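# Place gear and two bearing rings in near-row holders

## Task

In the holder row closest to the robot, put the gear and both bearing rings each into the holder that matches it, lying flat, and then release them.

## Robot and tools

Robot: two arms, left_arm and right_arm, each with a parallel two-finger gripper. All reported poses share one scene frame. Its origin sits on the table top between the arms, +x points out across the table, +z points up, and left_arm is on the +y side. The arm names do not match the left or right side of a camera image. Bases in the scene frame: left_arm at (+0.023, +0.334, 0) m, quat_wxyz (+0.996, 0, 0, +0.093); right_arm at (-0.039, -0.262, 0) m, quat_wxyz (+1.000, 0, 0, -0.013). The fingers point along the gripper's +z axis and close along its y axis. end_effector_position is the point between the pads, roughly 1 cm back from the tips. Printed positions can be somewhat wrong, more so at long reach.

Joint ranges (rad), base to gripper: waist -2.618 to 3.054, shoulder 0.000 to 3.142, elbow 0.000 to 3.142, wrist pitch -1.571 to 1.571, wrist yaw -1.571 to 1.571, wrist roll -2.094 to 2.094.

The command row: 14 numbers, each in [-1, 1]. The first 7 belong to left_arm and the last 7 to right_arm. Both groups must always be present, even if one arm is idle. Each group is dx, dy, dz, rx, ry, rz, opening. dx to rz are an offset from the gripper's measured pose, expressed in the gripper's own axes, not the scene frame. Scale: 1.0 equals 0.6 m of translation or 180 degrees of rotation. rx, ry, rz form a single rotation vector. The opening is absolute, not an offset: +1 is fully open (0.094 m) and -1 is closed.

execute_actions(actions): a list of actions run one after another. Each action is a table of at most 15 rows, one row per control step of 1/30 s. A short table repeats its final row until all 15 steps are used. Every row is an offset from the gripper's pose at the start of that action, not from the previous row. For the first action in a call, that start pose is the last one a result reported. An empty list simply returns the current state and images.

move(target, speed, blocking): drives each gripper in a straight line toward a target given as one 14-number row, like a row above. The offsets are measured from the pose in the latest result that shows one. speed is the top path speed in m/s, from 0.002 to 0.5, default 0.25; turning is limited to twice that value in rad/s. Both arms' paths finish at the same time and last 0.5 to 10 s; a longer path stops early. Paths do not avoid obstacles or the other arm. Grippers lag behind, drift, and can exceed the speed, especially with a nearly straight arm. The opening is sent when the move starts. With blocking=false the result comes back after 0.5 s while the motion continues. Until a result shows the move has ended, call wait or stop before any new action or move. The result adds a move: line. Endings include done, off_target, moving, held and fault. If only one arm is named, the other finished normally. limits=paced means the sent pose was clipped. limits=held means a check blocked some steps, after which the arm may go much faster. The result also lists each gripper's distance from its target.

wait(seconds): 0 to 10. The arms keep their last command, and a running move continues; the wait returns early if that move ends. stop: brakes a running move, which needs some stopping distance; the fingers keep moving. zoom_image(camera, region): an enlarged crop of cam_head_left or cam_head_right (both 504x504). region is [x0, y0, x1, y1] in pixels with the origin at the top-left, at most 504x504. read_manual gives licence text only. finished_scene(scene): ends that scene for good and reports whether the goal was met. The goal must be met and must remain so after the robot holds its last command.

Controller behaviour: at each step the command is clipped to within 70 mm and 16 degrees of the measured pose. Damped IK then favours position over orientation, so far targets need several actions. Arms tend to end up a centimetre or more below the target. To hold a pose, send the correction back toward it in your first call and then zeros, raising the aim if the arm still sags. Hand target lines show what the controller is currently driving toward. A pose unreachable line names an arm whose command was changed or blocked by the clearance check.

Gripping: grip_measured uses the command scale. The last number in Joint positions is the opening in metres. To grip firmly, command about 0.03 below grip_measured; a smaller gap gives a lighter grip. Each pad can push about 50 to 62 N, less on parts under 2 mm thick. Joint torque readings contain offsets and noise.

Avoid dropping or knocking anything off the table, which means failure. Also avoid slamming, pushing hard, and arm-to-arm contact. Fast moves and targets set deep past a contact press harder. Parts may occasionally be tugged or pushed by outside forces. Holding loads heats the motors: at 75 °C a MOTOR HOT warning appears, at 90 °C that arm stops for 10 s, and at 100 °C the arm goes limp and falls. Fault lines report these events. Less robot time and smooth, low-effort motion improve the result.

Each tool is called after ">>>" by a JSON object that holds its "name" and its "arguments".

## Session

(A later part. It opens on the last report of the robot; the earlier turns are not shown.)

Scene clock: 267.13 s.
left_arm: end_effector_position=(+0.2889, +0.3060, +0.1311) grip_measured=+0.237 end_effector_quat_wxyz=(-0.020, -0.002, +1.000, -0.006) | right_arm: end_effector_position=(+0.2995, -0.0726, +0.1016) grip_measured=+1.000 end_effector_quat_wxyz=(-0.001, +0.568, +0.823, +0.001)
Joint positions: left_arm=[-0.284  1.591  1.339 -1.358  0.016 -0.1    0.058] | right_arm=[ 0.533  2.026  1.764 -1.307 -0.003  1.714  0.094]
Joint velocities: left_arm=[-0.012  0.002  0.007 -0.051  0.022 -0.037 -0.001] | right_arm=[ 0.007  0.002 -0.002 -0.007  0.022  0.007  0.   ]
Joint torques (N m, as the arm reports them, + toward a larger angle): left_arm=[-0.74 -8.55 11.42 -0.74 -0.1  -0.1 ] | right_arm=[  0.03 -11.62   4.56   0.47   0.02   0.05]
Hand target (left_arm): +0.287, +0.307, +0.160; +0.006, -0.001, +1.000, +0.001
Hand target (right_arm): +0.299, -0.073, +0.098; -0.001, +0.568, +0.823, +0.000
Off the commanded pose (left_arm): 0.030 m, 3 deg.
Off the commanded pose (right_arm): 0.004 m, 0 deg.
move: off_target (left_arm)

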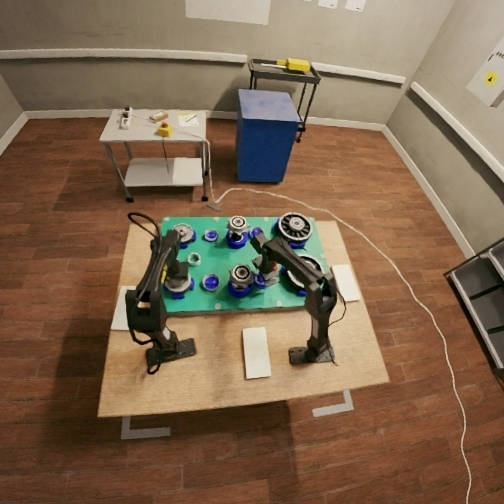

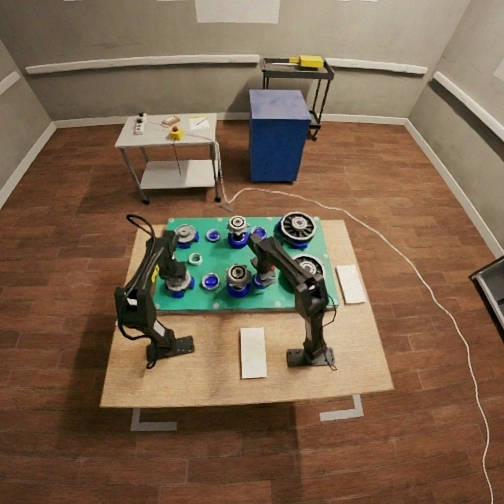

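>>> {"name": "execute_actions", "arguments": {"actions": [[[0.002,0,-0.046,0,-0.012,0,0.19,0,0,0.006,0,0,0,1],[0.002,0,-0.043,0,-0.012,0,0.19,0,0,0.007,0,0,0,1],[0.002,0,-0.040,0,-0.012,0,0.19,0,0,0.008,0,0,0,1],[0.002,0,-0.038,0,-0.012,0,0.19,0,0,0.009,0,0,0,1],[0.002,0,-0.035,0,-0.012,0,0.19,0,0,0.010,0,0,0,1],[0.002,0,-0.032,0,-0.012,0,0.19,0,0,0.011,0,0,0,1],[0.002,0,-0.030,0,-0.012,0,0.19,0,0,0.012,0,0,0,1],[0.002,0,-0.027,0,-0.012,0,0.19,0,0,0.013,0,0,0,1],[0.002,0,-0.024,0,-0.012,0,0.19,0,0,0.014,0,0,0,1],[0.002,0,-0.022,0,-0.012,0,0.19,0,0,0.015,0,0,0,1],[0.002,0,-0.019,0,-0.012,0,0.19,0,0,0.016,0,0,0,1],[0.002,0,-0.016,0,-0.012,0,0.19,0,0,0.017,0,0,0,1],[0.002,0,-0.014,0,-0.012,0,0.19,0,0,0.018,0,0,0,1],[0.002,0,-0.012,0,-0.012,0,0.19,0,0,0.019,0,0,0,1],[0.002,0,-0.010,0,-0.012,0,0.19,0,0,0.020,0,0,0,1]]]}}

>>> {"name": "wait", "arguments": {"seconds": 0.5}}

Scene clock: 278.60 s.
left_arm: end_effector_position=(+0.2887, +0.3062, +0.1299) grip_measured=+0.237 end_effector_quat_wxyz=(-0.020, -0.002, +1.000, -0.005) | right_arm: end_effector_position=(+0.2985, -0.0728, +0.0950) grip_measured=+1.000 end_effector_quat_wxyz=(-0.003, +0.568, +0.823, +0.000)
Joint positions: left_arm=[-0.284  1.589  1.331 -1.351  0.015 -0.101  0.058] | right_arm=[ 0.533  2.026  1.737 -1.284 -0.005  1.714  0.094]
Joint velocities: left_arm=[ 0.002 -0.061 -0.085  0.037 -0.066  0.007  0.   ] | right_arm=[-0.012  0.012 -0.061  0.066 -0.081  0.037  0.   ]
Joint torques (N m, as the arm reports them, + toward a larger angle): left_arm=[-0.22 -7.34  5.31 -0.1   0.09 -0.07] | right_arm=[ -0.12 -11.19   4.43   0.41  -0.01   0.04]
Hand target (left_arm): +0.288, +0.306, +0.137; -0.002, -0.002, +1.000, -0.006
Hand target (right_arm): +0.299, -0.073, +0.090; -0.001, +0.568, +0.823, +0.001
Off the commanded pose (left_arm): 0.007 m, 2 deg.
Off the commanded pose (right_arm): 0.005 m, 0 deg.

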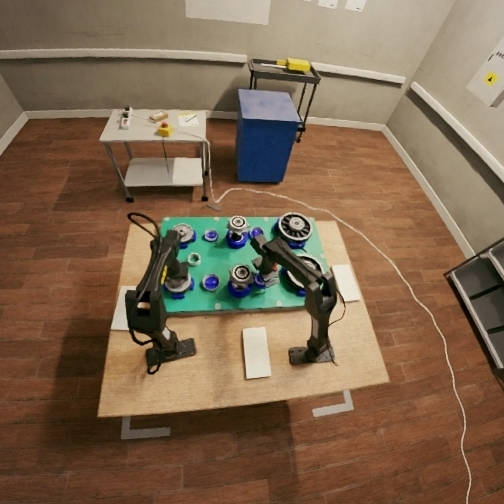

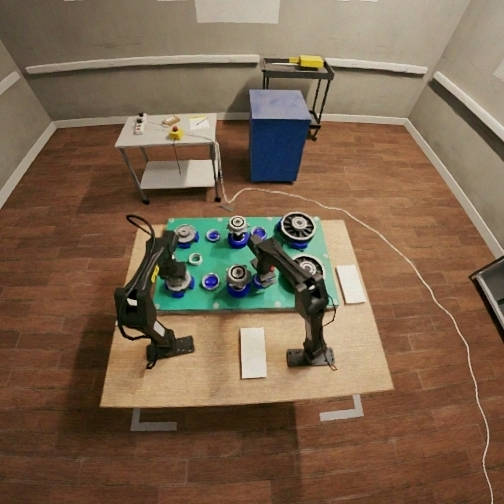

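Scene clock: 279.10 s.
left_arm: end_effector_position=(+0.2888, +0.3061, +0.1299) grip_measured=+0.237 end_effector_quat_wxyz=(-0.017, -0.002, +1.000, -0.006) | right_arm: end_effector_position=(+0.2998, -0.0721, +0.0941) grip_measured=+1.000 end_effector_quat_wxyz=(-0.002, +0.568, +0.823, +0.003)
Joint positions: left_arm=[-0.284  1.585  1.327 -1.346  0.015 -0.101  0.058] | right_arm=[ 0.533  2.026  1.734 -1.275 -0.005  1.714  0.094]
Joint velocities: left_arm=[-0.002 -0.012  0.007 -0.051  0.051 -0.11  -0.   ] | right_arm=[-0.002 -0.017 -0.022  0.081 -0.037  0.007  0.   ]
Joint torques (N m, as the arm reports them, + toward a larger angle): left_arm=[-0.06 -7.34  5.27 -0.01  0.04 -0.04] | right_arm=[ -0.11 -11.32   4.24   0.43  -0.04   0.02]
Hand target (left_arm): +0.288, +0.306, +0.137; -0.002, -0.002, +1.000, -0.006
Hand target (right_arm): +0.299, -0.072, +0.090; -0.002, +0.568, +0.823, +0.001
Off the commanded pose (left_arm): 0.007 m, 2 deg.
Off the commanded pose (right_arm): 0.005 m, 0 deg.
wait: 0.50 s; at rest by 0.17 s

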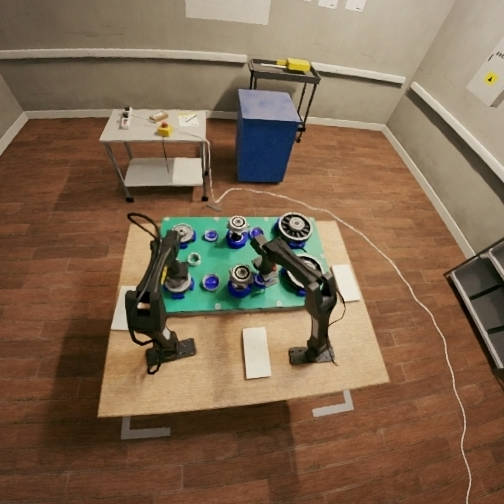

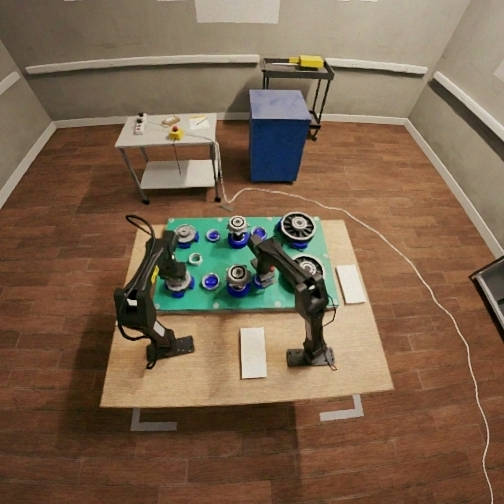

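>>> {"name": "zoom_image", "arguments": {"camera": "cam_head_left", "region": [156, 262, 198, 302]}}

>>> {"name": "zoom_image", "arguments": {"camera": "cam_head_right", "region": [156, 260, 198, 300]}}

>>> {"name": "zoom_image", "arguments": {"camera": "cam_head_right", "region": [164, 216, 206, 256]}}

Region (156, 262, 198, 302) of cam_head_left's 504x504 image, scaled by 12.000, with more detail than that image has; it fills the top 480 rows of this view, and the rest is white.

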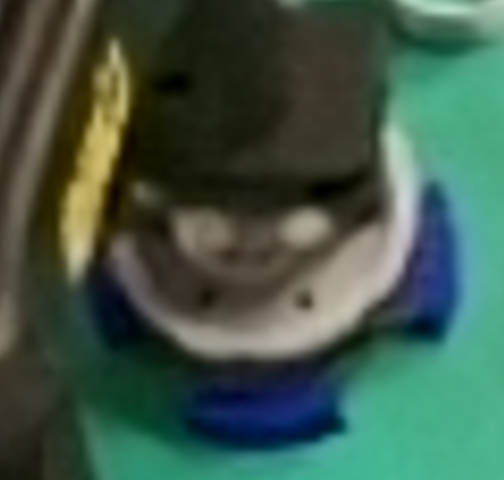

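Region (156, 260, 198, 300) of cam_head_right's 504x504 image, scaled by 12.000, with more detail than that image has; it fills the top 480 rows of this view, and the rest is white.

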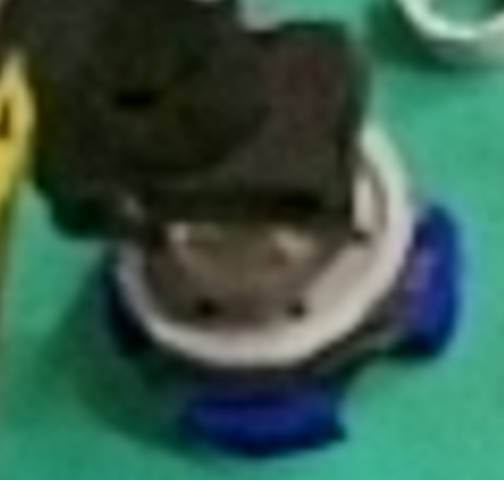

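Region (164, 216, 206, 256) of cam_head_right's 504x504 image, scaled by 12.000, with more detail than that image has; it fills the top 480 rows of this view, and the rest is white.

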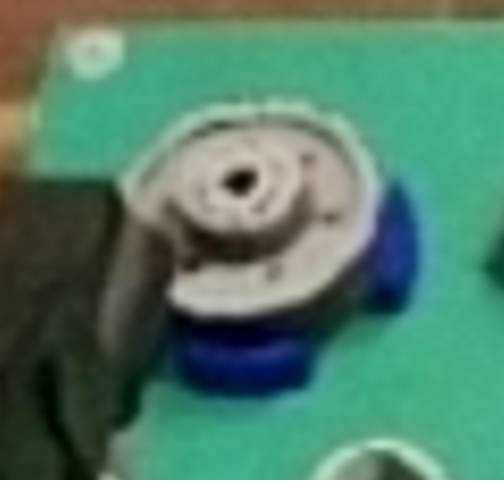

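>>> {"name": "execute_actions", "arguments": {"actions": [[[0,0,-0.016,0,-0.012,0,0.19,0,0,0,0,0,0,0.9],[0,0,-0.022,0,-0.012,0,0.19,0,0,0,0,0,0,0.8],[0,0,-0.028,0,-0.012,0,0.19,0,0,0,0,0,0,0.7],[0,0,-0.034,0,-0.012,0,0.19,0,0,0,0,0,0,0.62],[0,0,-0.040,0,-0.012,0,0.19,0,0,0,0,0,0,0.55],[0.002,0,-0.046,0,-0.012,0,0.19,0,0,0,0,0,0,0.5],[0.004,0,-0.052,0,-0.012,0,0.19,0,0,0,0,0,0,0.46],[0.006,0,-0.058,0,-0.012,0,0.19,0,0,0,0,0,0,0.43],[0.008,0,-0.060,0,-0.012,0,0.19,0,0,0,0,0,0,0.40],[0.010,0,-0.060,0,-0.012,0,0.19,0,0,0,0,0,0,0.38],[0.012,0,-0.060,0,-0.012,0,0.19,0,0,0,0,0,0,0.36],[0.012,0,-0.060,0,-0.012,0,0.19,0,0,0,0,0,0,0.34],[0.012,0,-0.060,0,-0.012,0,0.19,0,0,0,0,0,0,0.32],[0.012,0,-0.060,0,-0.012,0,0.19,0,0,0,0,0,0,0.30],[0.012,0,-0.060,0,-0.012,0,0.19,0,0,0,0,0,0,0.28]]]}}

>>> {"name": "wait", "arguments": {"seconds": 0.5}}

Scene clock: 301.57 s.
left_arm: end_effector_position=(+0.2885, +0.3062, +0.1313) grip_measured=+0.237 end_effector_quat_wxyz=(-0.021, -0.002, +1.000, -0.005) | right_arm: end_effector_position=(+0.2998, -0.0718, +0.0941) grip_measured=+0.307 end_effector_quat_wxyz=(-0.002, +0.568, +0.823, +0.003)
Joint positions: left_arm=[-0.284  1.591  1.339 -1.359  0.014 -0.101  0.058] | right_arm=[ 0.533  2.026  1.734 -1.274 -0.006  1.714  0.061]
Joint velocities: left_arm=[-0.007 -0.007 -0.007 -0.037  0.022  0.066 -0.001] | right_arm=[-0.002 -0.007  0.002  0.037  0.066  0.051 -0.002]
Joint torques (N m, as the arm reports them, + toward a larger angle): left_arm=[-0.22 -9.4  11.5  -0.96  0.04 -0.06] | right_arm=[ -0.09 -11.6    5.41   0.34   0.     0.04]
Hand target (left_arm): +0.282, +0.307, +0.163; +0.002, -0.002, +1.000, -0.006
Hand target (right_arm): +0.300, -0.072, +0.094; -0.001, +0.568, +0.823, +0.003
Off the commanded pose (left_arm): 0.035 m, 3 deg.
Off the commanded pose (right_arm): 0.000 m, 0 deg.

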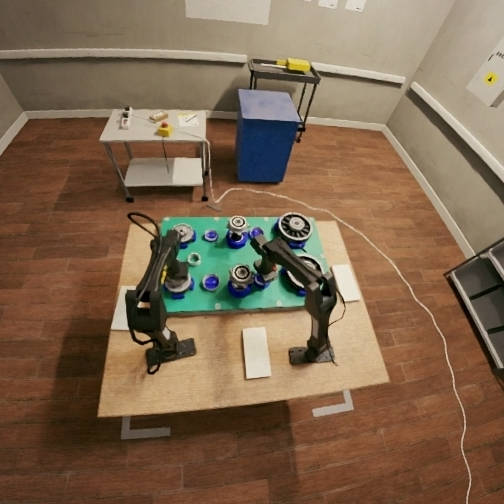

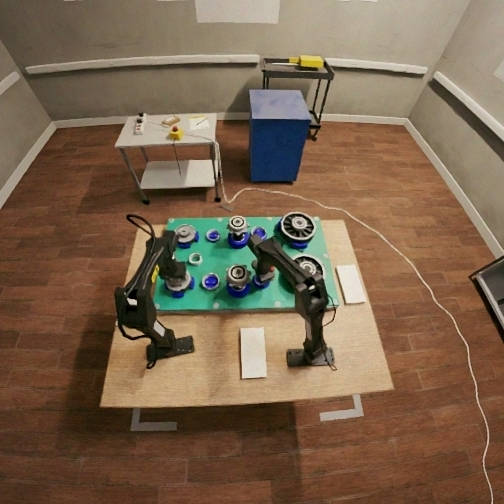

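Scene clock: 302.07 s.
left_arm: end_effector_position=(+0.2885, +0.3062, +0.1313) grip_measured=+0.237 end_effector_quat_wxyz=(-0.021, -0.002, +1.000, -0.005) | right_arm: end_effector_position=(+0.2998, -0.0718, +0.0941) grip_measured=+0.307 end_effector_quat_wxyz=(-0.002, +0.568, +0.823, +0.003)
Joint positions: left_arm=[-0.284  1.591  1.339 -1.359  0.014 -0.101  0.058] | right_arm=[ 0.533  2.026  1.734 -1.274 -0.006  1.714  0.061]
Joint velocities: left_arm=[-0.002 -0.007  0.007  0.007  0.022 -0.022 -0.001] | right_arm=[-0.007  0.012  0.002  0.007 -0.007  0.007  0.   ]
Joint torques (N m, as the arm reports them, + toward a larger angle): left_arm=[-0.08 -9.51 11.37 -0.93  0.03 -0.06] | right_arm=[  0.12 -11.41   5.14   0.32  -0.01   0.04]
Hand target (left_arm): +0.282, +0.307, +0.163; +0.002, -0.002, +1.000, -0.006
Hand target (right_arm): +0.300, -0.072, +0.094; -0.001, +0.568, +0.823, +0.003
Off the commanded pose (left_arm): 0.035 m, 3 deg.
Off the commanded pose (right_arm): 0.000 m, 0 deg.
wait: 0.50 s; at rest by 0.17 s

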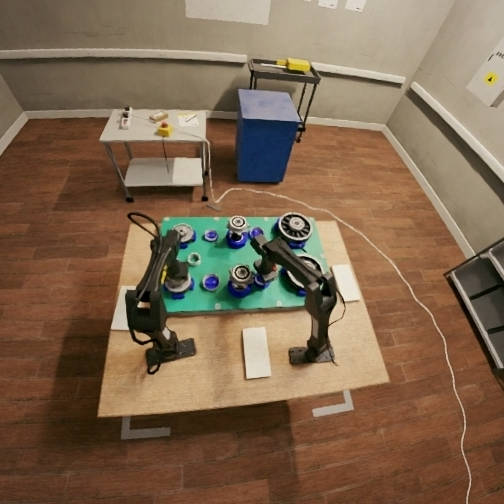

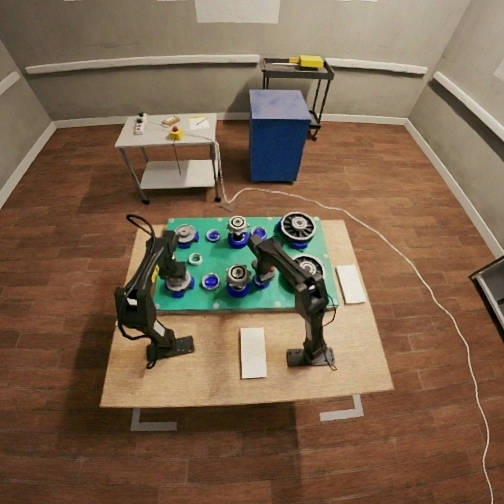

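>>> {"name": "execute_actions", "arguments": {"actions": [[[0.008,0,-0.048,0,-0.01,0,0.19,0,0,-0.004,0,0,0,0.27],[0.006,0,-0.042,0,-0.008,0,0.19,0,0,-0.008,0,0,0,0.27],[0.004,0,-0.036,0,-0.006,0,0.19,0,0,-0.013,0,0,0,0.27],[0.002,0,-0.030,0,-0.004,0,0.19,0,0,-0.018,0,0,0,0.27],[0,0,-0.024,0,-0.002,0,0.19,0,0,-0.024,0,0,0,0.27],[0,0,-0.018,0,0,0,0.19,0,0,-0.030,0,0,0,0.27],[0,0,-0.012,0,0,0,0.19,0,0,-0.036,0,0,0,0.27],[0,0,-0.008,0,0,0,0.19,0,0,-0.042,0,0,0,0.27],[0,0,-0.008,0,0,0,0.19,0,0,-0.048,0,0,0,0.27],[0,0,-0.008,0,0,0,0.22,0,0,-0.054,0,0,0,0.27],[0,0,-0.008,0,0,0,0.25,0,0,-0.060,0,0,0,0.27],[0,0,-0.008,0,0,0,0.30,0,0,-0.066,0,0,0,0.27],[0,0,-0.008,0,0,0,0.36,0,0,-0.071,0,0,0,0.27],[0,0,-0.008,0,0,0,0.42,0,0,-0.075,0,0,0,0.27],[0,0,-0.008,0,0,0,0.46,0,0,-0.078,0,0,0,0.27]]]}}

>>> {"name": "wait", "arguments": {"seconds": 0.4}}

>>> {"name": "zoom_image", "arguments": {"camera": "cam_head_right", "region": [156, 260, 198, 300]}}

>>> {"name": "zoom_image", "arguments": {"camera": "cam_head_left", "region": [225, 240, 305, 305]}}

Scene clock: 316.60 s.
left_arm: end_effector_position=(+0.2885, +0.3078, +0.1302) grip_measured=+0.436 end_effector_quat_wxyz=(-0.026, -0.002, +1.000, -0.001) | right_arm: end_effector_position=(+0.3064, -0.0679, +0.1299) grip_measured=+0.307 end_effector_quat_wxyz=(+0.005, +0.568, +0.823, +0.019)
Joint positions: left_arm=[-0.283  1.601  1.344 -1.366  0.006 -0.101  0.067] | right_arm=[ 0.533  2.026  1.875 -1.382 -0.008  1.714  0.061]
Joint velocities: left_arm=[ 0.002 -0.007  0.017 -0.022  0.095  0.022  0.045] | right_arm=[ 0.002 -0.012  0.403 -0.3   -0.022 -0.11   0.001]
Joint torques (N m, as the arm reports them, + toward a larger angle): left_arm=[ 0.08 -5.7   6.85 -0.23  0.06 -0.04] | right_arm=[  0.07 -11.41   6.79   0.11  -0.04   0.  ]
Hand target (left_arm): +0.289, +0.306, +0.136; -0.020, -0.002, +1.000, -0.005
Hand target (right_arm): +0.300, -0.072, +0.141; -0.001, +0.568, +0.823, +0.005
Off the commanded pose (left_arm): 0.006 m, 1 deg.
Off the commanded pose (right_arm): 0.014 m, 2 deg.

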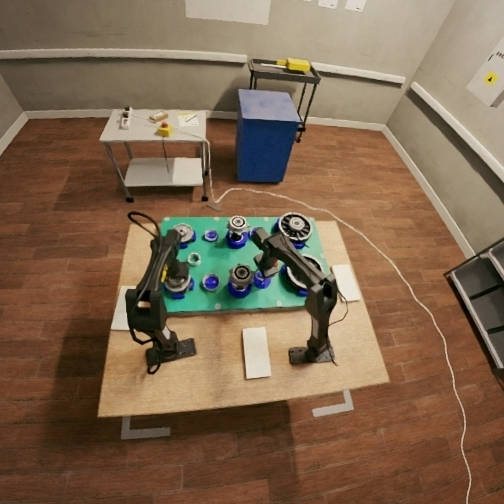

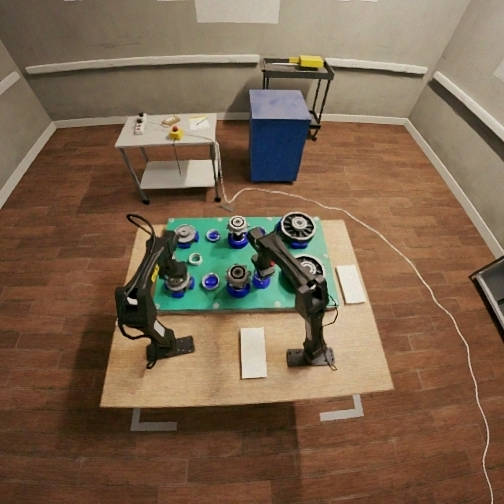

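Scene clock: 317.00 s.
left_arm: end_effector_position=(+0.2875, +0.3085, +0.1303) grip_measured=+0.458 end_effector_quat_wxyz=(-0.028, -0.002, +1.000, +0.001) | right_arm: end_effector_position=(+0.3007, -0.0711, +0.1356) grip_measured=+0.307 end_effector_quat_wxyz=(-0.000, +0.568, +0.823, +0.008)
Joint positions: left_arm=[-0.283  1.601  1.344 -1.37   0.003 -0.101  0.069] | right_arm=[ 0.533  2.026  1.899 -1.429 -0.008  1.714  0.061]
Joint velocities: left_arm=[-0.012  0.007 -0.012 -0.037 -0.095  0.007  0.   ] | right_arm=[-0.007  0.007 -0.002 -0.022 -0.037  0.022 -0.001]
Joint torques (N m, as the arm reports them, + toward a larger angle): left_arm=[-0.01 -5.7   6.74 -0.18  0.14 -0.07] | right_arm=[ -0.09 -11.3    6.76   0.08  -0.03   0.07]
Hand target (left_arm): +0.289, +0.306, +0.136; -0.020, -0.002, +1.000, -0.005
Hand target (right_arm): +0.300, -0.073, +0.141; -0.001, +0.568, +0.823, +0.005
Off the commanded pose (left_arm): 0.006 m, 1 deg.
Off the commanded pose (right_arm): 0.005 m, 1 deg.
wait: 0.40 s; no rest

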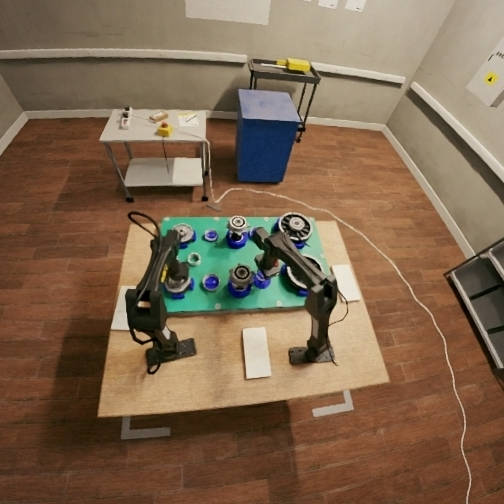

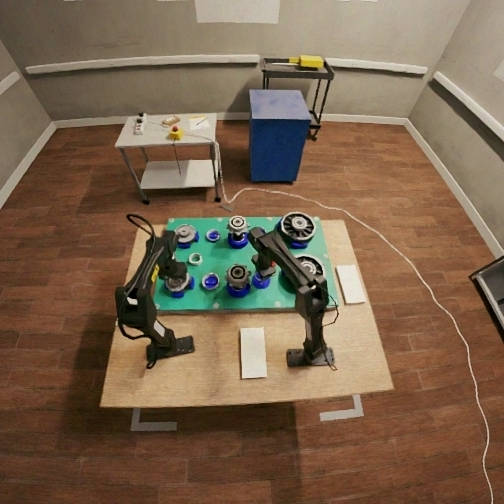

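Region (156, 260, 198, 300) of cam_head_right's 504x504 image, scaled by 12.000, with more detail than that image has; it fills the top 480 rows of this view, and the rest is white.

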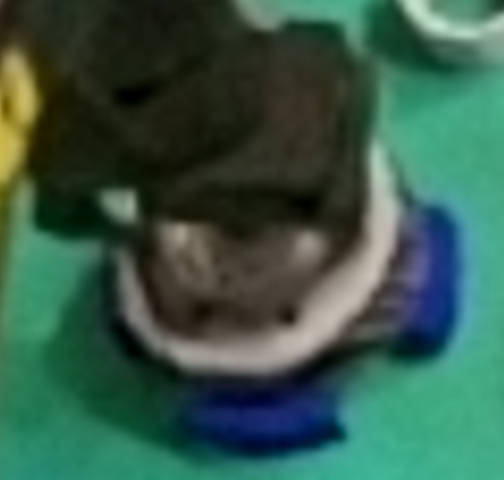

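Region (225, 240, 305, 305) of cam_head_left's 504x504 image, scaled by 6.300, with more detail than that image has; it fills the top 410 rows of this view, and the rest is white.

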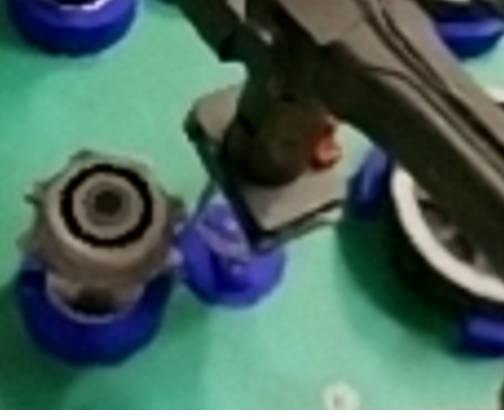

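>>> {"name": "move", "arguments": {"target": [0, -0.002, -0.004, 0, -0.01, 0, 0.18, 0.220, -0.364, 0.093, 0, 0, -0.272, 0.27], "speed": 0.25}}

Scene clock: 342.60 s.
left_arm: end_effector_position=(+0.2874, +0.3111, +0.1297) grip_measured=+0.252 end_effector_quat_wxyz=(-0.025, -0.003, +1.000, +0.007) | right_arm: end_effector_position=(+0.0490, -0.0271, +0.0739) grip_measured=+0.307 end_effector_quat_wxyz=(-0.004, +0.172, +0.985, -0.007)
Joint positions: left_arm=[-0.281  1.595  1.336 -1.363 -0.009 -0.101  0.059] | right_arm=[ 1.231  1.533  1.052 -1.104 -0.004  1.552  0.061]
Joint velocities: left_arm=[-0.002 -0.007 -0.022 -0.051  0.022 -0.066 -0.001] | right_arm=[ 0.007 -0.007  0.012 -0.022 -0.081 -0.081  0.   ]
Joint torques (N m, as the arm reports them, + toward a larger angle): left_arm=[-0.7  -6.65  4.64  0.1   0.14 -0.09] | right_arm=[ 0.25 -8.46  4.34  0.42  0.16  0.19]
Hand target (left_arm): +0.287, +0.307, +0.132; -0.013, -0.002, +1.000, +0.001
Hand target (right_arm): +0.051, -0.026, +0.077; +0.007, +0.176, +0.984, +0.007
Off the commanded pose (left_arm): 0.005 m, 2 deg.
Off the commanded pose (right_arm): 0.005 m, 2 deg.
move: done

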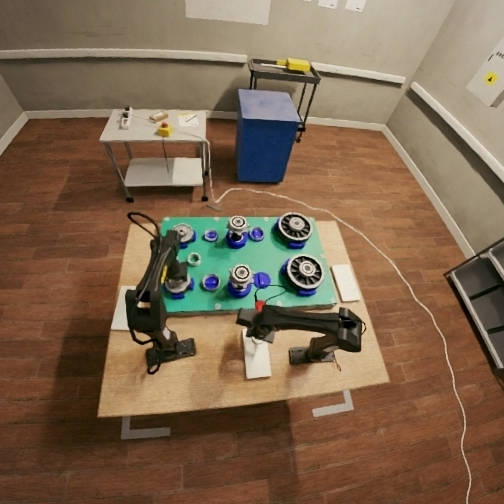

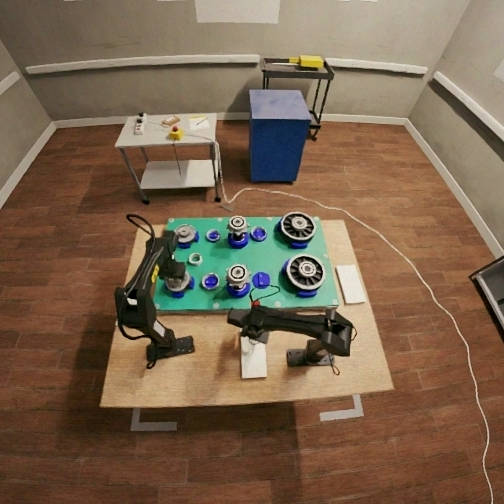

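>>> {"name": "zoom_image", "arguments": {"camera": "cam_head_right", "region": [156, 260, 198, 300]}}

>>> {"name": "zoom_image", "arguments": {"camera": "cam_head_left", "region": [240, 262, 282, 300]}}

>>> {"name": "zoom_image", "arguments": {"camera": "cam_head_right", "region": [240, 262, 282, 300]}}

>>> {"name": "zoom_image", "arguments": {"camera": "cam_head_left", "region": [225, 295, 305, 385]}}

Region (156, 260, 198, 300) of cam_head_right's 504x504 image, scaled by 12.000, with more detail than that image has; it fills the top 480 rows of this view, and the rest is white.

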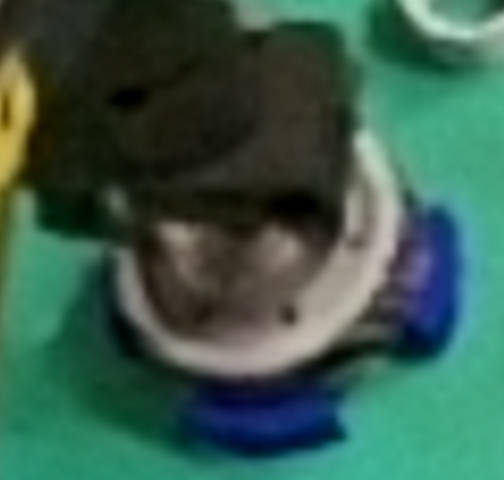

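Region (240, 262, 282, 300) of cam_head_left's 504x504 image, scaled by 12.000, with more detail than that image has; it fills the top 456 rows of this view, and the rest is white.

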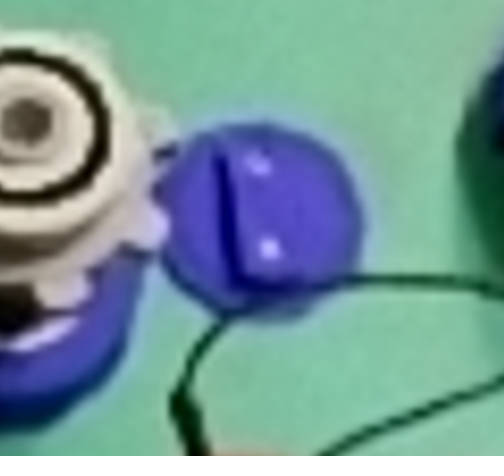

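Region (240, 262, 282, 300) of cam_head_right's 504x504 image, scaled by 12.000, with more detail than that image has; it fills the top 456 rows of this view, and the rest is white.

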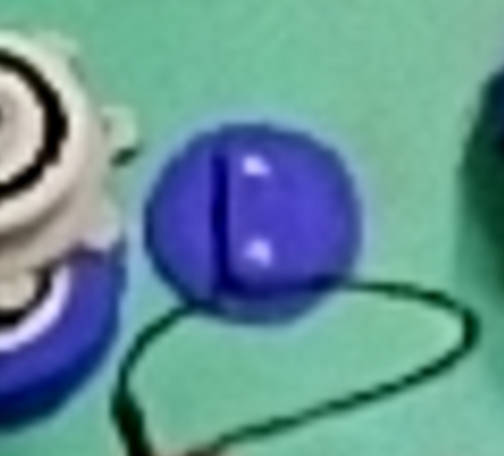

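Region (225, 295, 305, 385) of cam_head_left's 504x504 image, scaled by 5.600, with more detail than that image has.

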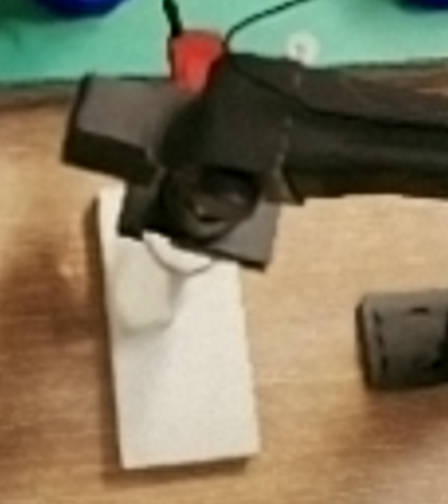

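>>> {"name": "move", "arguments": {"target": [0, 0, 0.002, 0.112, -0.01, 0, 0.27, 0, 0, 0.062, 0.004, -0.002, 0, 0.27], "speed": 0.1}}

>>> {"name": "zoom_image", "arguments": {"camera": "cam_head_right", "region": [150, 255, 198, 300]}}

>>> {"name": "zoom_image", "arguments": {"camera": "cam_head_left", "region": [225, 295, 305, 385]}}

Scene clock: 359.43 s.
left_arm: end_effector_position=(+0.2873, +0.3142, +0.1285) grip_measured=+0.277 end_effector_quat_wxyz=(-0.020, -0.006, +0.990, -0.142) | right_arm: end_effector_position=(+0.0489, -0.0273, +0.0411) grip_measured=+0.307 end_effector_quat_wxyz=(-0.005, +0.172, +0.985, -0.012)
Joint positions: left_arm=[-0.077  1.595  1.303 -1.35   0.28   0.107  0.06 ] | right_arm=[ 1.231  1.583  0.964 -0.977 -0.004  1.552  0.061]
Joint velocities: left_arm=[ 0.007 -0.002 -0.007  0.007  0.037 -0.095 -0.001] | right_arm=[ 0.022 -0.002 -0.002  0.007  0.007  0.066  0.   ]
Joint torques (N m, as the arm reports them, + toward a larger angle): left_arm=[ 1.5  -5.69  3.64  0.08  0.59  0.12] | right_arm=[ 0.24 -6.1   4.06  0.47  0.06  0.14]
Hand target (left_arm): +0.287, +0.310, +0.128; -0.013, -0.007, +0.986, -0.168
Hand target (right_arm): +0.049, -0.027, +0.037; -0.001, +0.172, +0.985, -0.013
Off the commanded pose (left_arm): 0.003 m, 3 deg.
Off the commanded pose (right_arm): 0.004 m, 0 deg.
move: off_target (left_arm)

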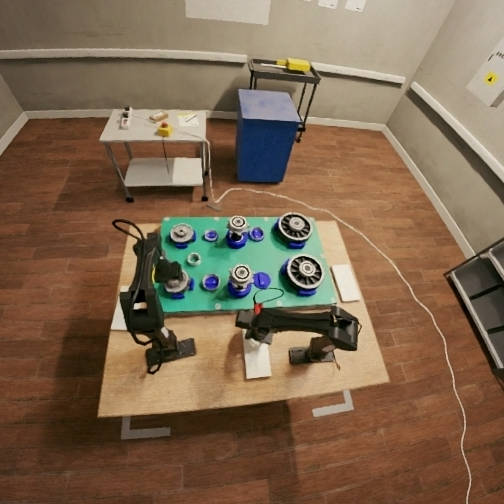

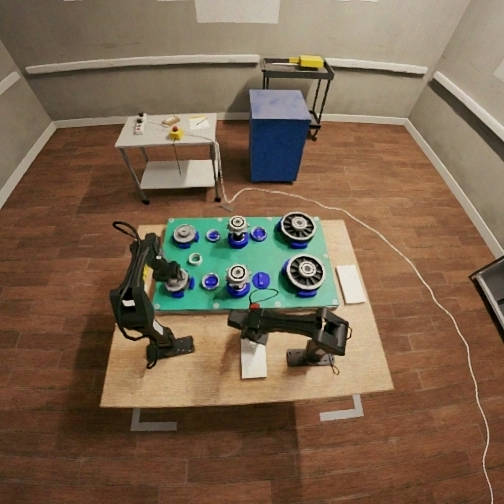

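Region (150, 255, 198, 300) of cam_head_right's 504x504 image, scaled by 10.500, with more detail than that image has; it fills the top 472 rows of this view, and the rest is white.

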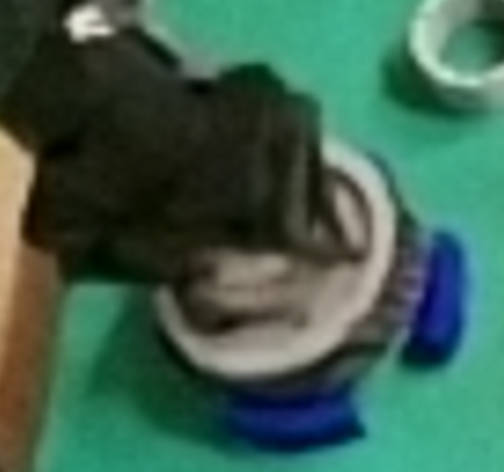

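Region (225, 295, 305, 385) of cam_head_left's 504x504 image, scaled by 5.600, with more detail than that image has.

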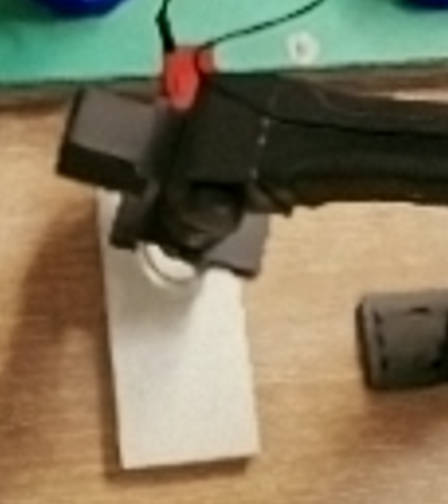

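>>> {"name": "move", "arguments": {"target": [0, 0, 0.0, -0.045, -0.008, 0, 0.25, 0, 0, 0.016, -0.006, 0, 0, 0.27], "speed": 0.06}}

Scene clock: 364.13 s.
left_arm: end_effector_position=(+0.2870, +0.3111, +0.1230) grip_measured=+0.264 end_effector_quat_wxyz=(-0.023, -0.003, +0.997, -0.078) | right_arm: end_effector_position=(+0.0486, -0.0277, +0.0334) grip_measured=+0.307 end_effector_quat_wxyz=(-0.004, +0.172, +0.985, -0.006)
Joint positions: left_arm=[-0.172  1.586  1.292 -1.324  0.156  0.012  0.059] | right_arm=[ 1.231  1.583  0.931 -0.934 -0.006  1.552  0.061]
Joint velocities: left_arm=[ 0.002 -0.002 -0.012  0.022 -0.095 -0.007  0.   ] | right_arm=[-0.007  0.002 -0.002  0.051 -0.022  0.022 -0.001]
Joint torques (N m, as the arm reports them, + toward a larger angle): left_arm=[ 0.8  -7.14  5.09  0.05  0.    0.  ] | right_arm=[-0.18 -6.69  4.18  0.41 -0.02  0.04]
Hand target (left_arm): +0.287, +0.315, +0.128; -0.006, -0.007, +0.997, -0.072
Hand target (right_arm): +0.049, -0.028, +0.031; -0.003, +0.172, +0.985, -0.003
Off the commanded pose (left_arm): 0.006 m, 2 deg.
Off the commanded pose (right_arm): 0.002 m, 0 deg.
move: done

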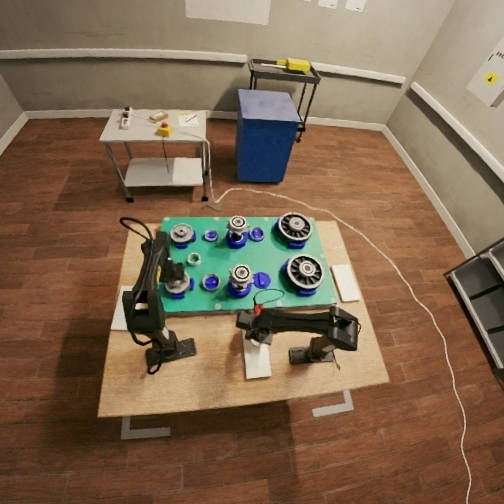

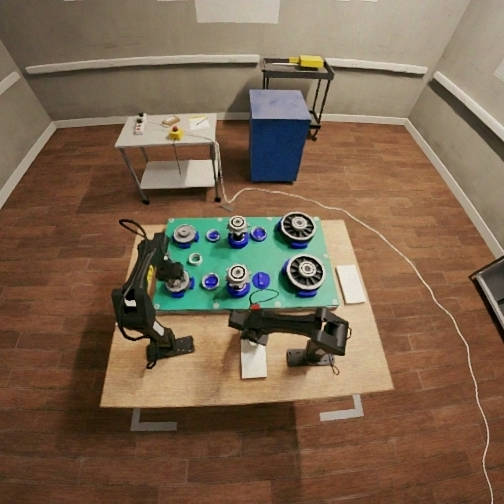

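>>> {"name": "zoom_image", "arguments": {"camera": "cam_head_right", "region": [150, 255, 198, 300]}}

>>> {"name": "zoom_image", "arguments": {"camera": "cam_head_left", "region": [150, 257, 198, 302]}}

>>> {"name": "zoom_image", "arguments": {"camera": "cam_head_left", "region": [235, 320, 285, 365]}}

Region (150, 255, 198, 300) of cam_head_right's 504x504 image, scaled by 10.500, with more detail than that image has; it fills the top 472 rows of this view, and the rest is white.

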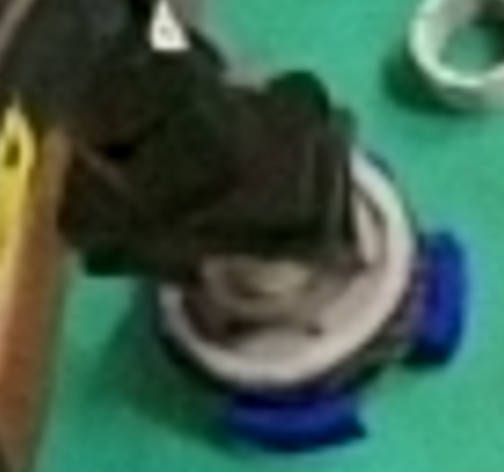

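Region (150, 257, 198, 302) of cam_head_left's 504x504 image, scaled by 10.500, with more detail than that image has; it fills the top 472 rows of this view, and the rest is white.

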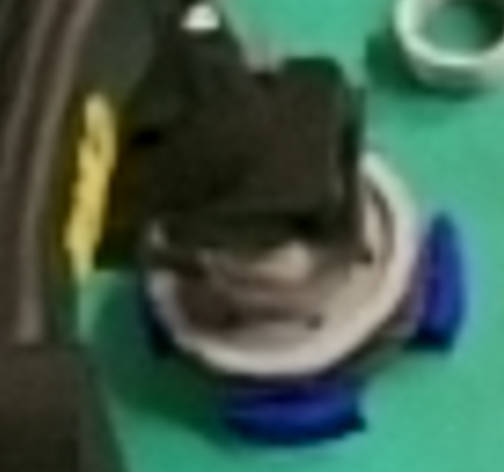

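Region (235, 320, 285, 365) of cam_head_left's 504x504 image, scaled by 10.080, with more detail than that image has; it fills the top 454 rows of this view, and the rest is white.

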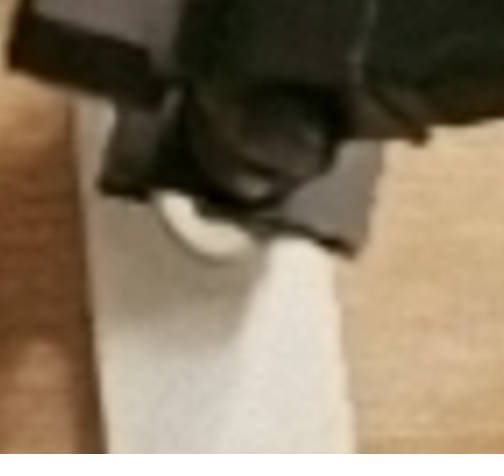

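>>> {"name": "move", "arguments": {"target": [0, -0.012, -0.002, -0.05, -0.01, 0, 0.25, 0, 0, 0.012, 0, 0, 0, 0.27], "speed": 0.06}}

>>> {"name": "zoom_image", "arguments": {"camera": "cam_head_right", "region": [150, 255, 198, 300]}}

>>> {"name": "zoom_image", "arguments": {"camera": "cam_head_left", "region": [150, 257, 198, 302]}}

Scene clock: 374.20 s.
left_arm: end_effector_position=(+0.2865, +0.3058, +0.1194) grip_measured=+0.262 end_effector_quat_wxyz=(-0.021, -0.004, +1.000, -0.012) | right_arm: end_effector_position=(+0.0498, -0.0240, +0.0333) grip_measured=+0.307 end_effector_quat_wxyz=(-0.003, +0.172, +0.985, +0.001)
Joint positions: left_arm=[-0.278  1.584  1.284 -1.31   0.027 -0.1    0.059] | right_arm=[ 1.231  1.583  0.931 -0.918 -0.006  1.552  0.061]
Joint velocities: left_arm=[ 0.012  0.027 -0.002 -0.022  0.066 -0.081 -0.001] | right_arm=[ 0.017  0.017 -0.007 -0.007 -0.022  0.022 -0.001]
Joint torques (N m, as the arm reports them, + toward a larger angle): left_arm=[-2.12 -6.79  5.64  0.01 -0.15 -0.14] | right_arm=[-0.04 -5.56  3.74  0.44 -0.02  0.05]
Hand target (left_arm): +0.287, +0.305, +0.125; -0.005, -0.003, +1.000, +0.000
Hand target (right_arm): +0.048, -0.028, +0.026; -0.004, +0.172, +0.985, -0.006
Off the commanded pose (left_arm): 0.006 m, 2 deg.
Off the commanded pose (right_arm): 0.008 m, 1 deg.
move: done

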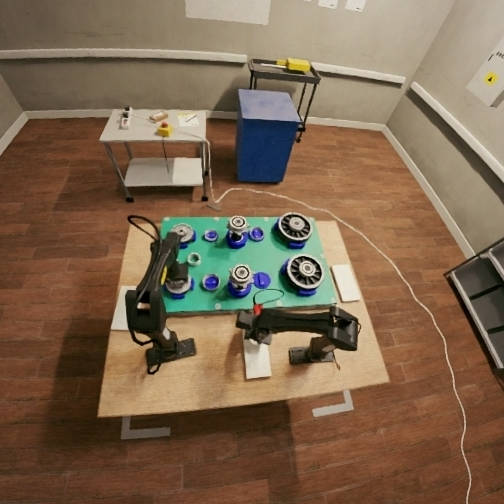

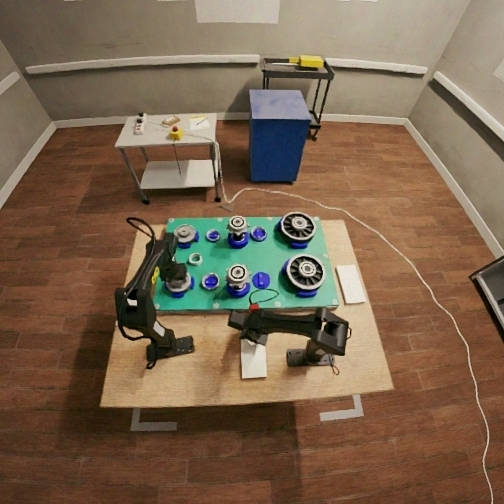

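Region (150, 255, 198, 300) of cam_head_right's 504x504 image, scaled by 10.500, with more detail than that image has; it fills the top 472 rows of this view, and the rest is white.

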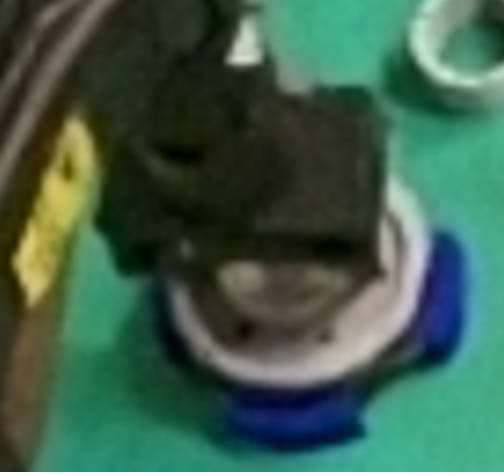

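Region (150, 257, 198, 302) of cam_head_left's 504x504 image, scaled by 10.500, with more detail than that image has; it fills the top 472 rows of this view, and the rest is white.

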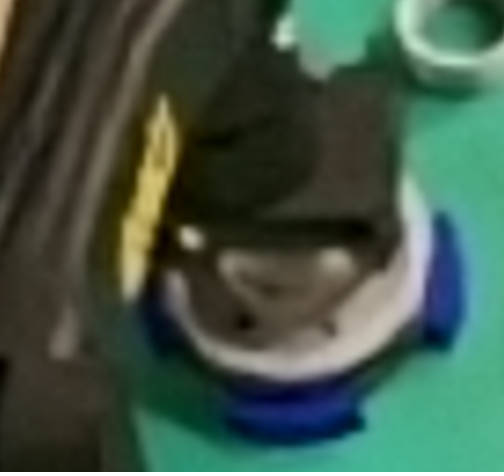

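>>> {"name": "execute_actions", "arguments": {"actions": [[[0,0,-0.008,0,0,0,0.27,0,0,0,0,0,0,0.30],[0,0,-0.008,0,0,0,0.29,0,0,0,0,0,0,0.33],[0,0,-0.008,0,0,0,0.31,0,0,0,0,0,0,0.38],[0,0,-0.008,0,0,0,0.34,0,0,0,0,0,0,0.45],[0,0,-0.008,0,0,0,0.37,0,0,0,0,0,0,0.55],[0,0,-0.008,0,0,0,0.40,0,0,0,0,0,0,0.65],[0,0,-0.008,0,0,0,0.43,0,0,-0.005,0,0,0,0.75],[0,0,-0.008,0,0,0,0.46,0,0,-0.012,0,0,0,0.85],[0,0,-0.008,0,0,0,0.46,0,0,-0.02,0,0,0,0.95],[0,0,-0.008,0,0,0,0.46,0,0,-0.03,0,0,0,1],[0,0,-0.008,0,0,0,0.46,0,0,-0.04,0,0,0,1],[0,0,-0.008,0,0,0,0.46,0,0,-0.05,0,0,0,1],[0,0,-0.008,0,0,0,0.46,0,0,-0.06,0,0,0,1],[0,0,-0.008,0,0,0,0.46,0,0,-0.068,0,0,0,1],[0,0,-0.008,0,0,0,0.46,0,0,-0.075,0,0,0,1]]]}}

>>> {"name": "zoom_image", "arguments": {"camera": "cam_head_right", "region": [150, 255, 198, 300]}}

>>> {"name": "zoom_image", "arguments": {"camera": "cam_head_left", "region": [150, 257, 198, 302]}}

Scene clock: 381.80 s.
left_arm: end_effector_position=(+0.2852, +0.3069, +0.1179) grip_measured=+0.458 end_effector_quat_wxyz=(-0.027, -0.005, +1.000, -0.009) | right_arm: end_effector_position=(+0.0504, -0.0217, +0.0543) grip_measured=+1.000 end_effector_quat_wxyz=(-0.004, +0.172, +0.985, +0.002)
Joint positions: left_arm=[-0.276  1.59   1.284 -1.316  0.024 -0.099  0.069] | right_arm=[ 1.231  1.561  0.998 -1.006 -0.008  1.552  0.094]
Joint velocities: left_arm=[-0.012 -0.002  0.002 -0.022 -0.037 -0.037 -0.   ] | right_arm=[-0.027 -0.208  0.501 -0.491  0.007  0.037  0.   ]
Joint torques (N m, as the arm reports them, + toward a larger angle): left_arm=[ 0.11 -5.74  7.03 -0.24  0.08 -0.04] | right_arm=[ 0.07 -8.33  6.56  0.15  0.    0.01]
Hand target (left_arm): +0.287, +0.306, +0.124; -0.021, -0.005, +1.000, -0.012
Hand target (right_arm): +0.050, -0.025, +0.076; -0.003, +0.172, +0.985, +0.003
Off the commanded pose (left_arm): 0.007 m, 1 deg.
Off the commanded pose (right_arm): 0.024 m, 0 deg.

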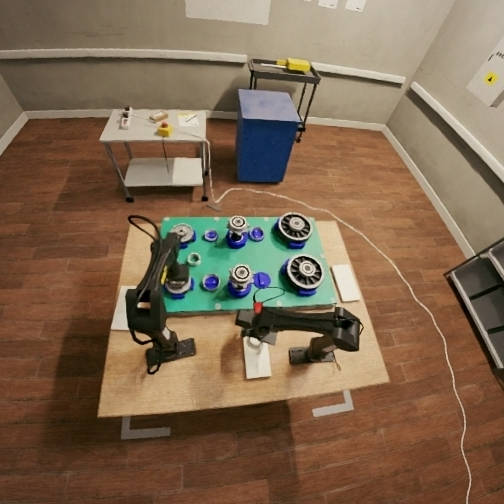

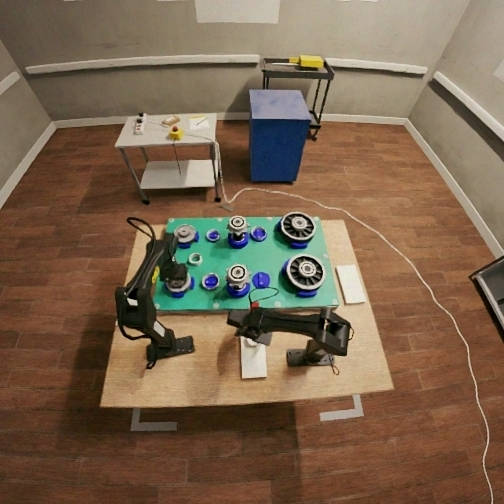

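Region (150, 255, 198, 300) of cam_head_right's 504x504 image, scaled by 10.500, with more detail than that image has; it fills the top 472 rows of this view, and the rest is white.

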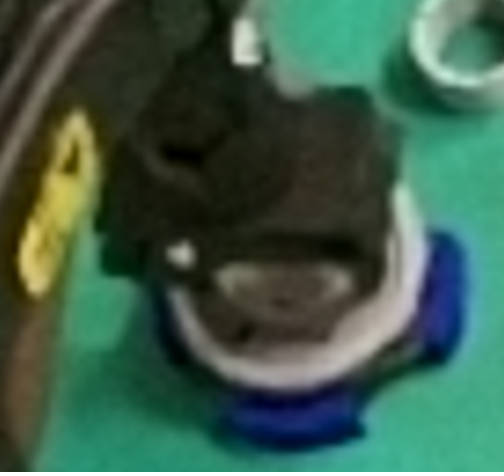

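Region (150, 257, 198, 302) of cam_head_left's 504x504 image, scaled by 10.500, with more detail than that image has; it fills the top 472 rows of this view, and the rest is white.

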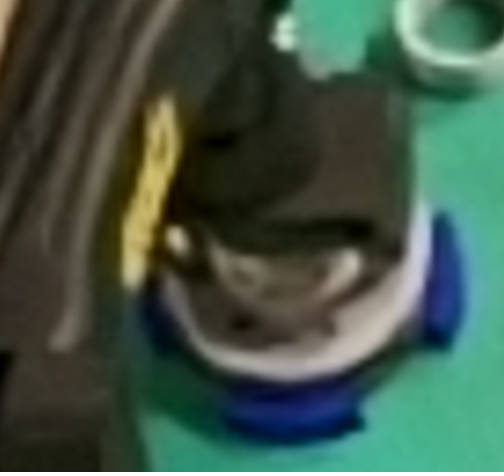

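>>> {"name": "move", "arguments": {"target": [0, 0, -0.08, 0, -0.015, -0.2, 0.46, -0.284, -0.248, -0.143, 0, 0, 0, 1], "speed": 0.3}}

Scene clock: 401.93 s.
left_arm: end_effector_position=(+0.2858, +0.3079, +0.1537) grip_measured=+0.458 end_effector_quat_wxyz=(-0.022, -0.313, +0.949, -0.000) | right_arm: end_effector_position=(+0.1588, -0.2184, +0.1320) grip_measured=+1.000 end_effector_quat_wxyz=(-0.006, +0.175, +0.985, +0.001)
Joint positions: left_arm=[-0.276  1.583  1.419 -1.448  0.018 -0.727  0.069] | right_arm=[ 0.235  1.317  1.102 -1.367 -0.006  0.561  0.094]
Joint velocities: left_arm=[ 0.012 -0.002 -0.002 -0.037 -0.066  0.007 -0.001] | right_arm=[-0.012 -0.017  0.002 -0.066 -0.007 -0.007  0.   ]
Joint torques (N m, as the arm reports them, + toward a larger angle): left_arm=[-0.67 -6.54  8.14 -0.23  0.   -0.14] | right_arm=[-0.51 -3.25  6.91  0.16 -0.13 -0.1 ]
Hand target (left_arm): +0.287, +0.309, +0.165; -0.005, -0.314, +0.949, -0.001
Hand target (right_arm): +0.160, -0.219, +0.136; -0.009, +0.172, +0.985, +0.003
Off the commanded pose (left_arm): 0.012 m, 2 deg.
Off the commanded pose (right_arm): 0.007 m, 0 deg.
move: off_target (left_arm)

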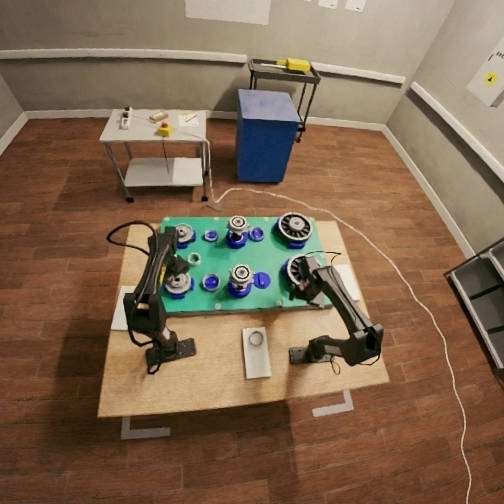

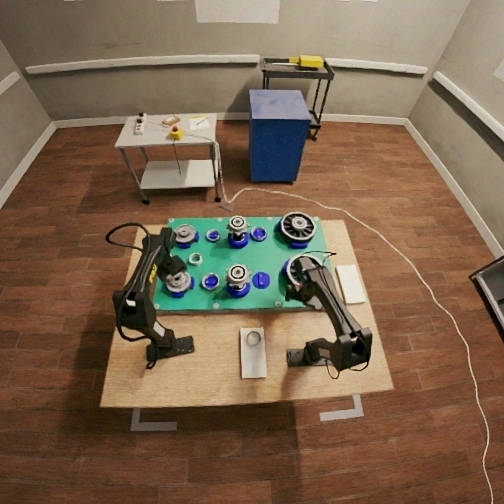

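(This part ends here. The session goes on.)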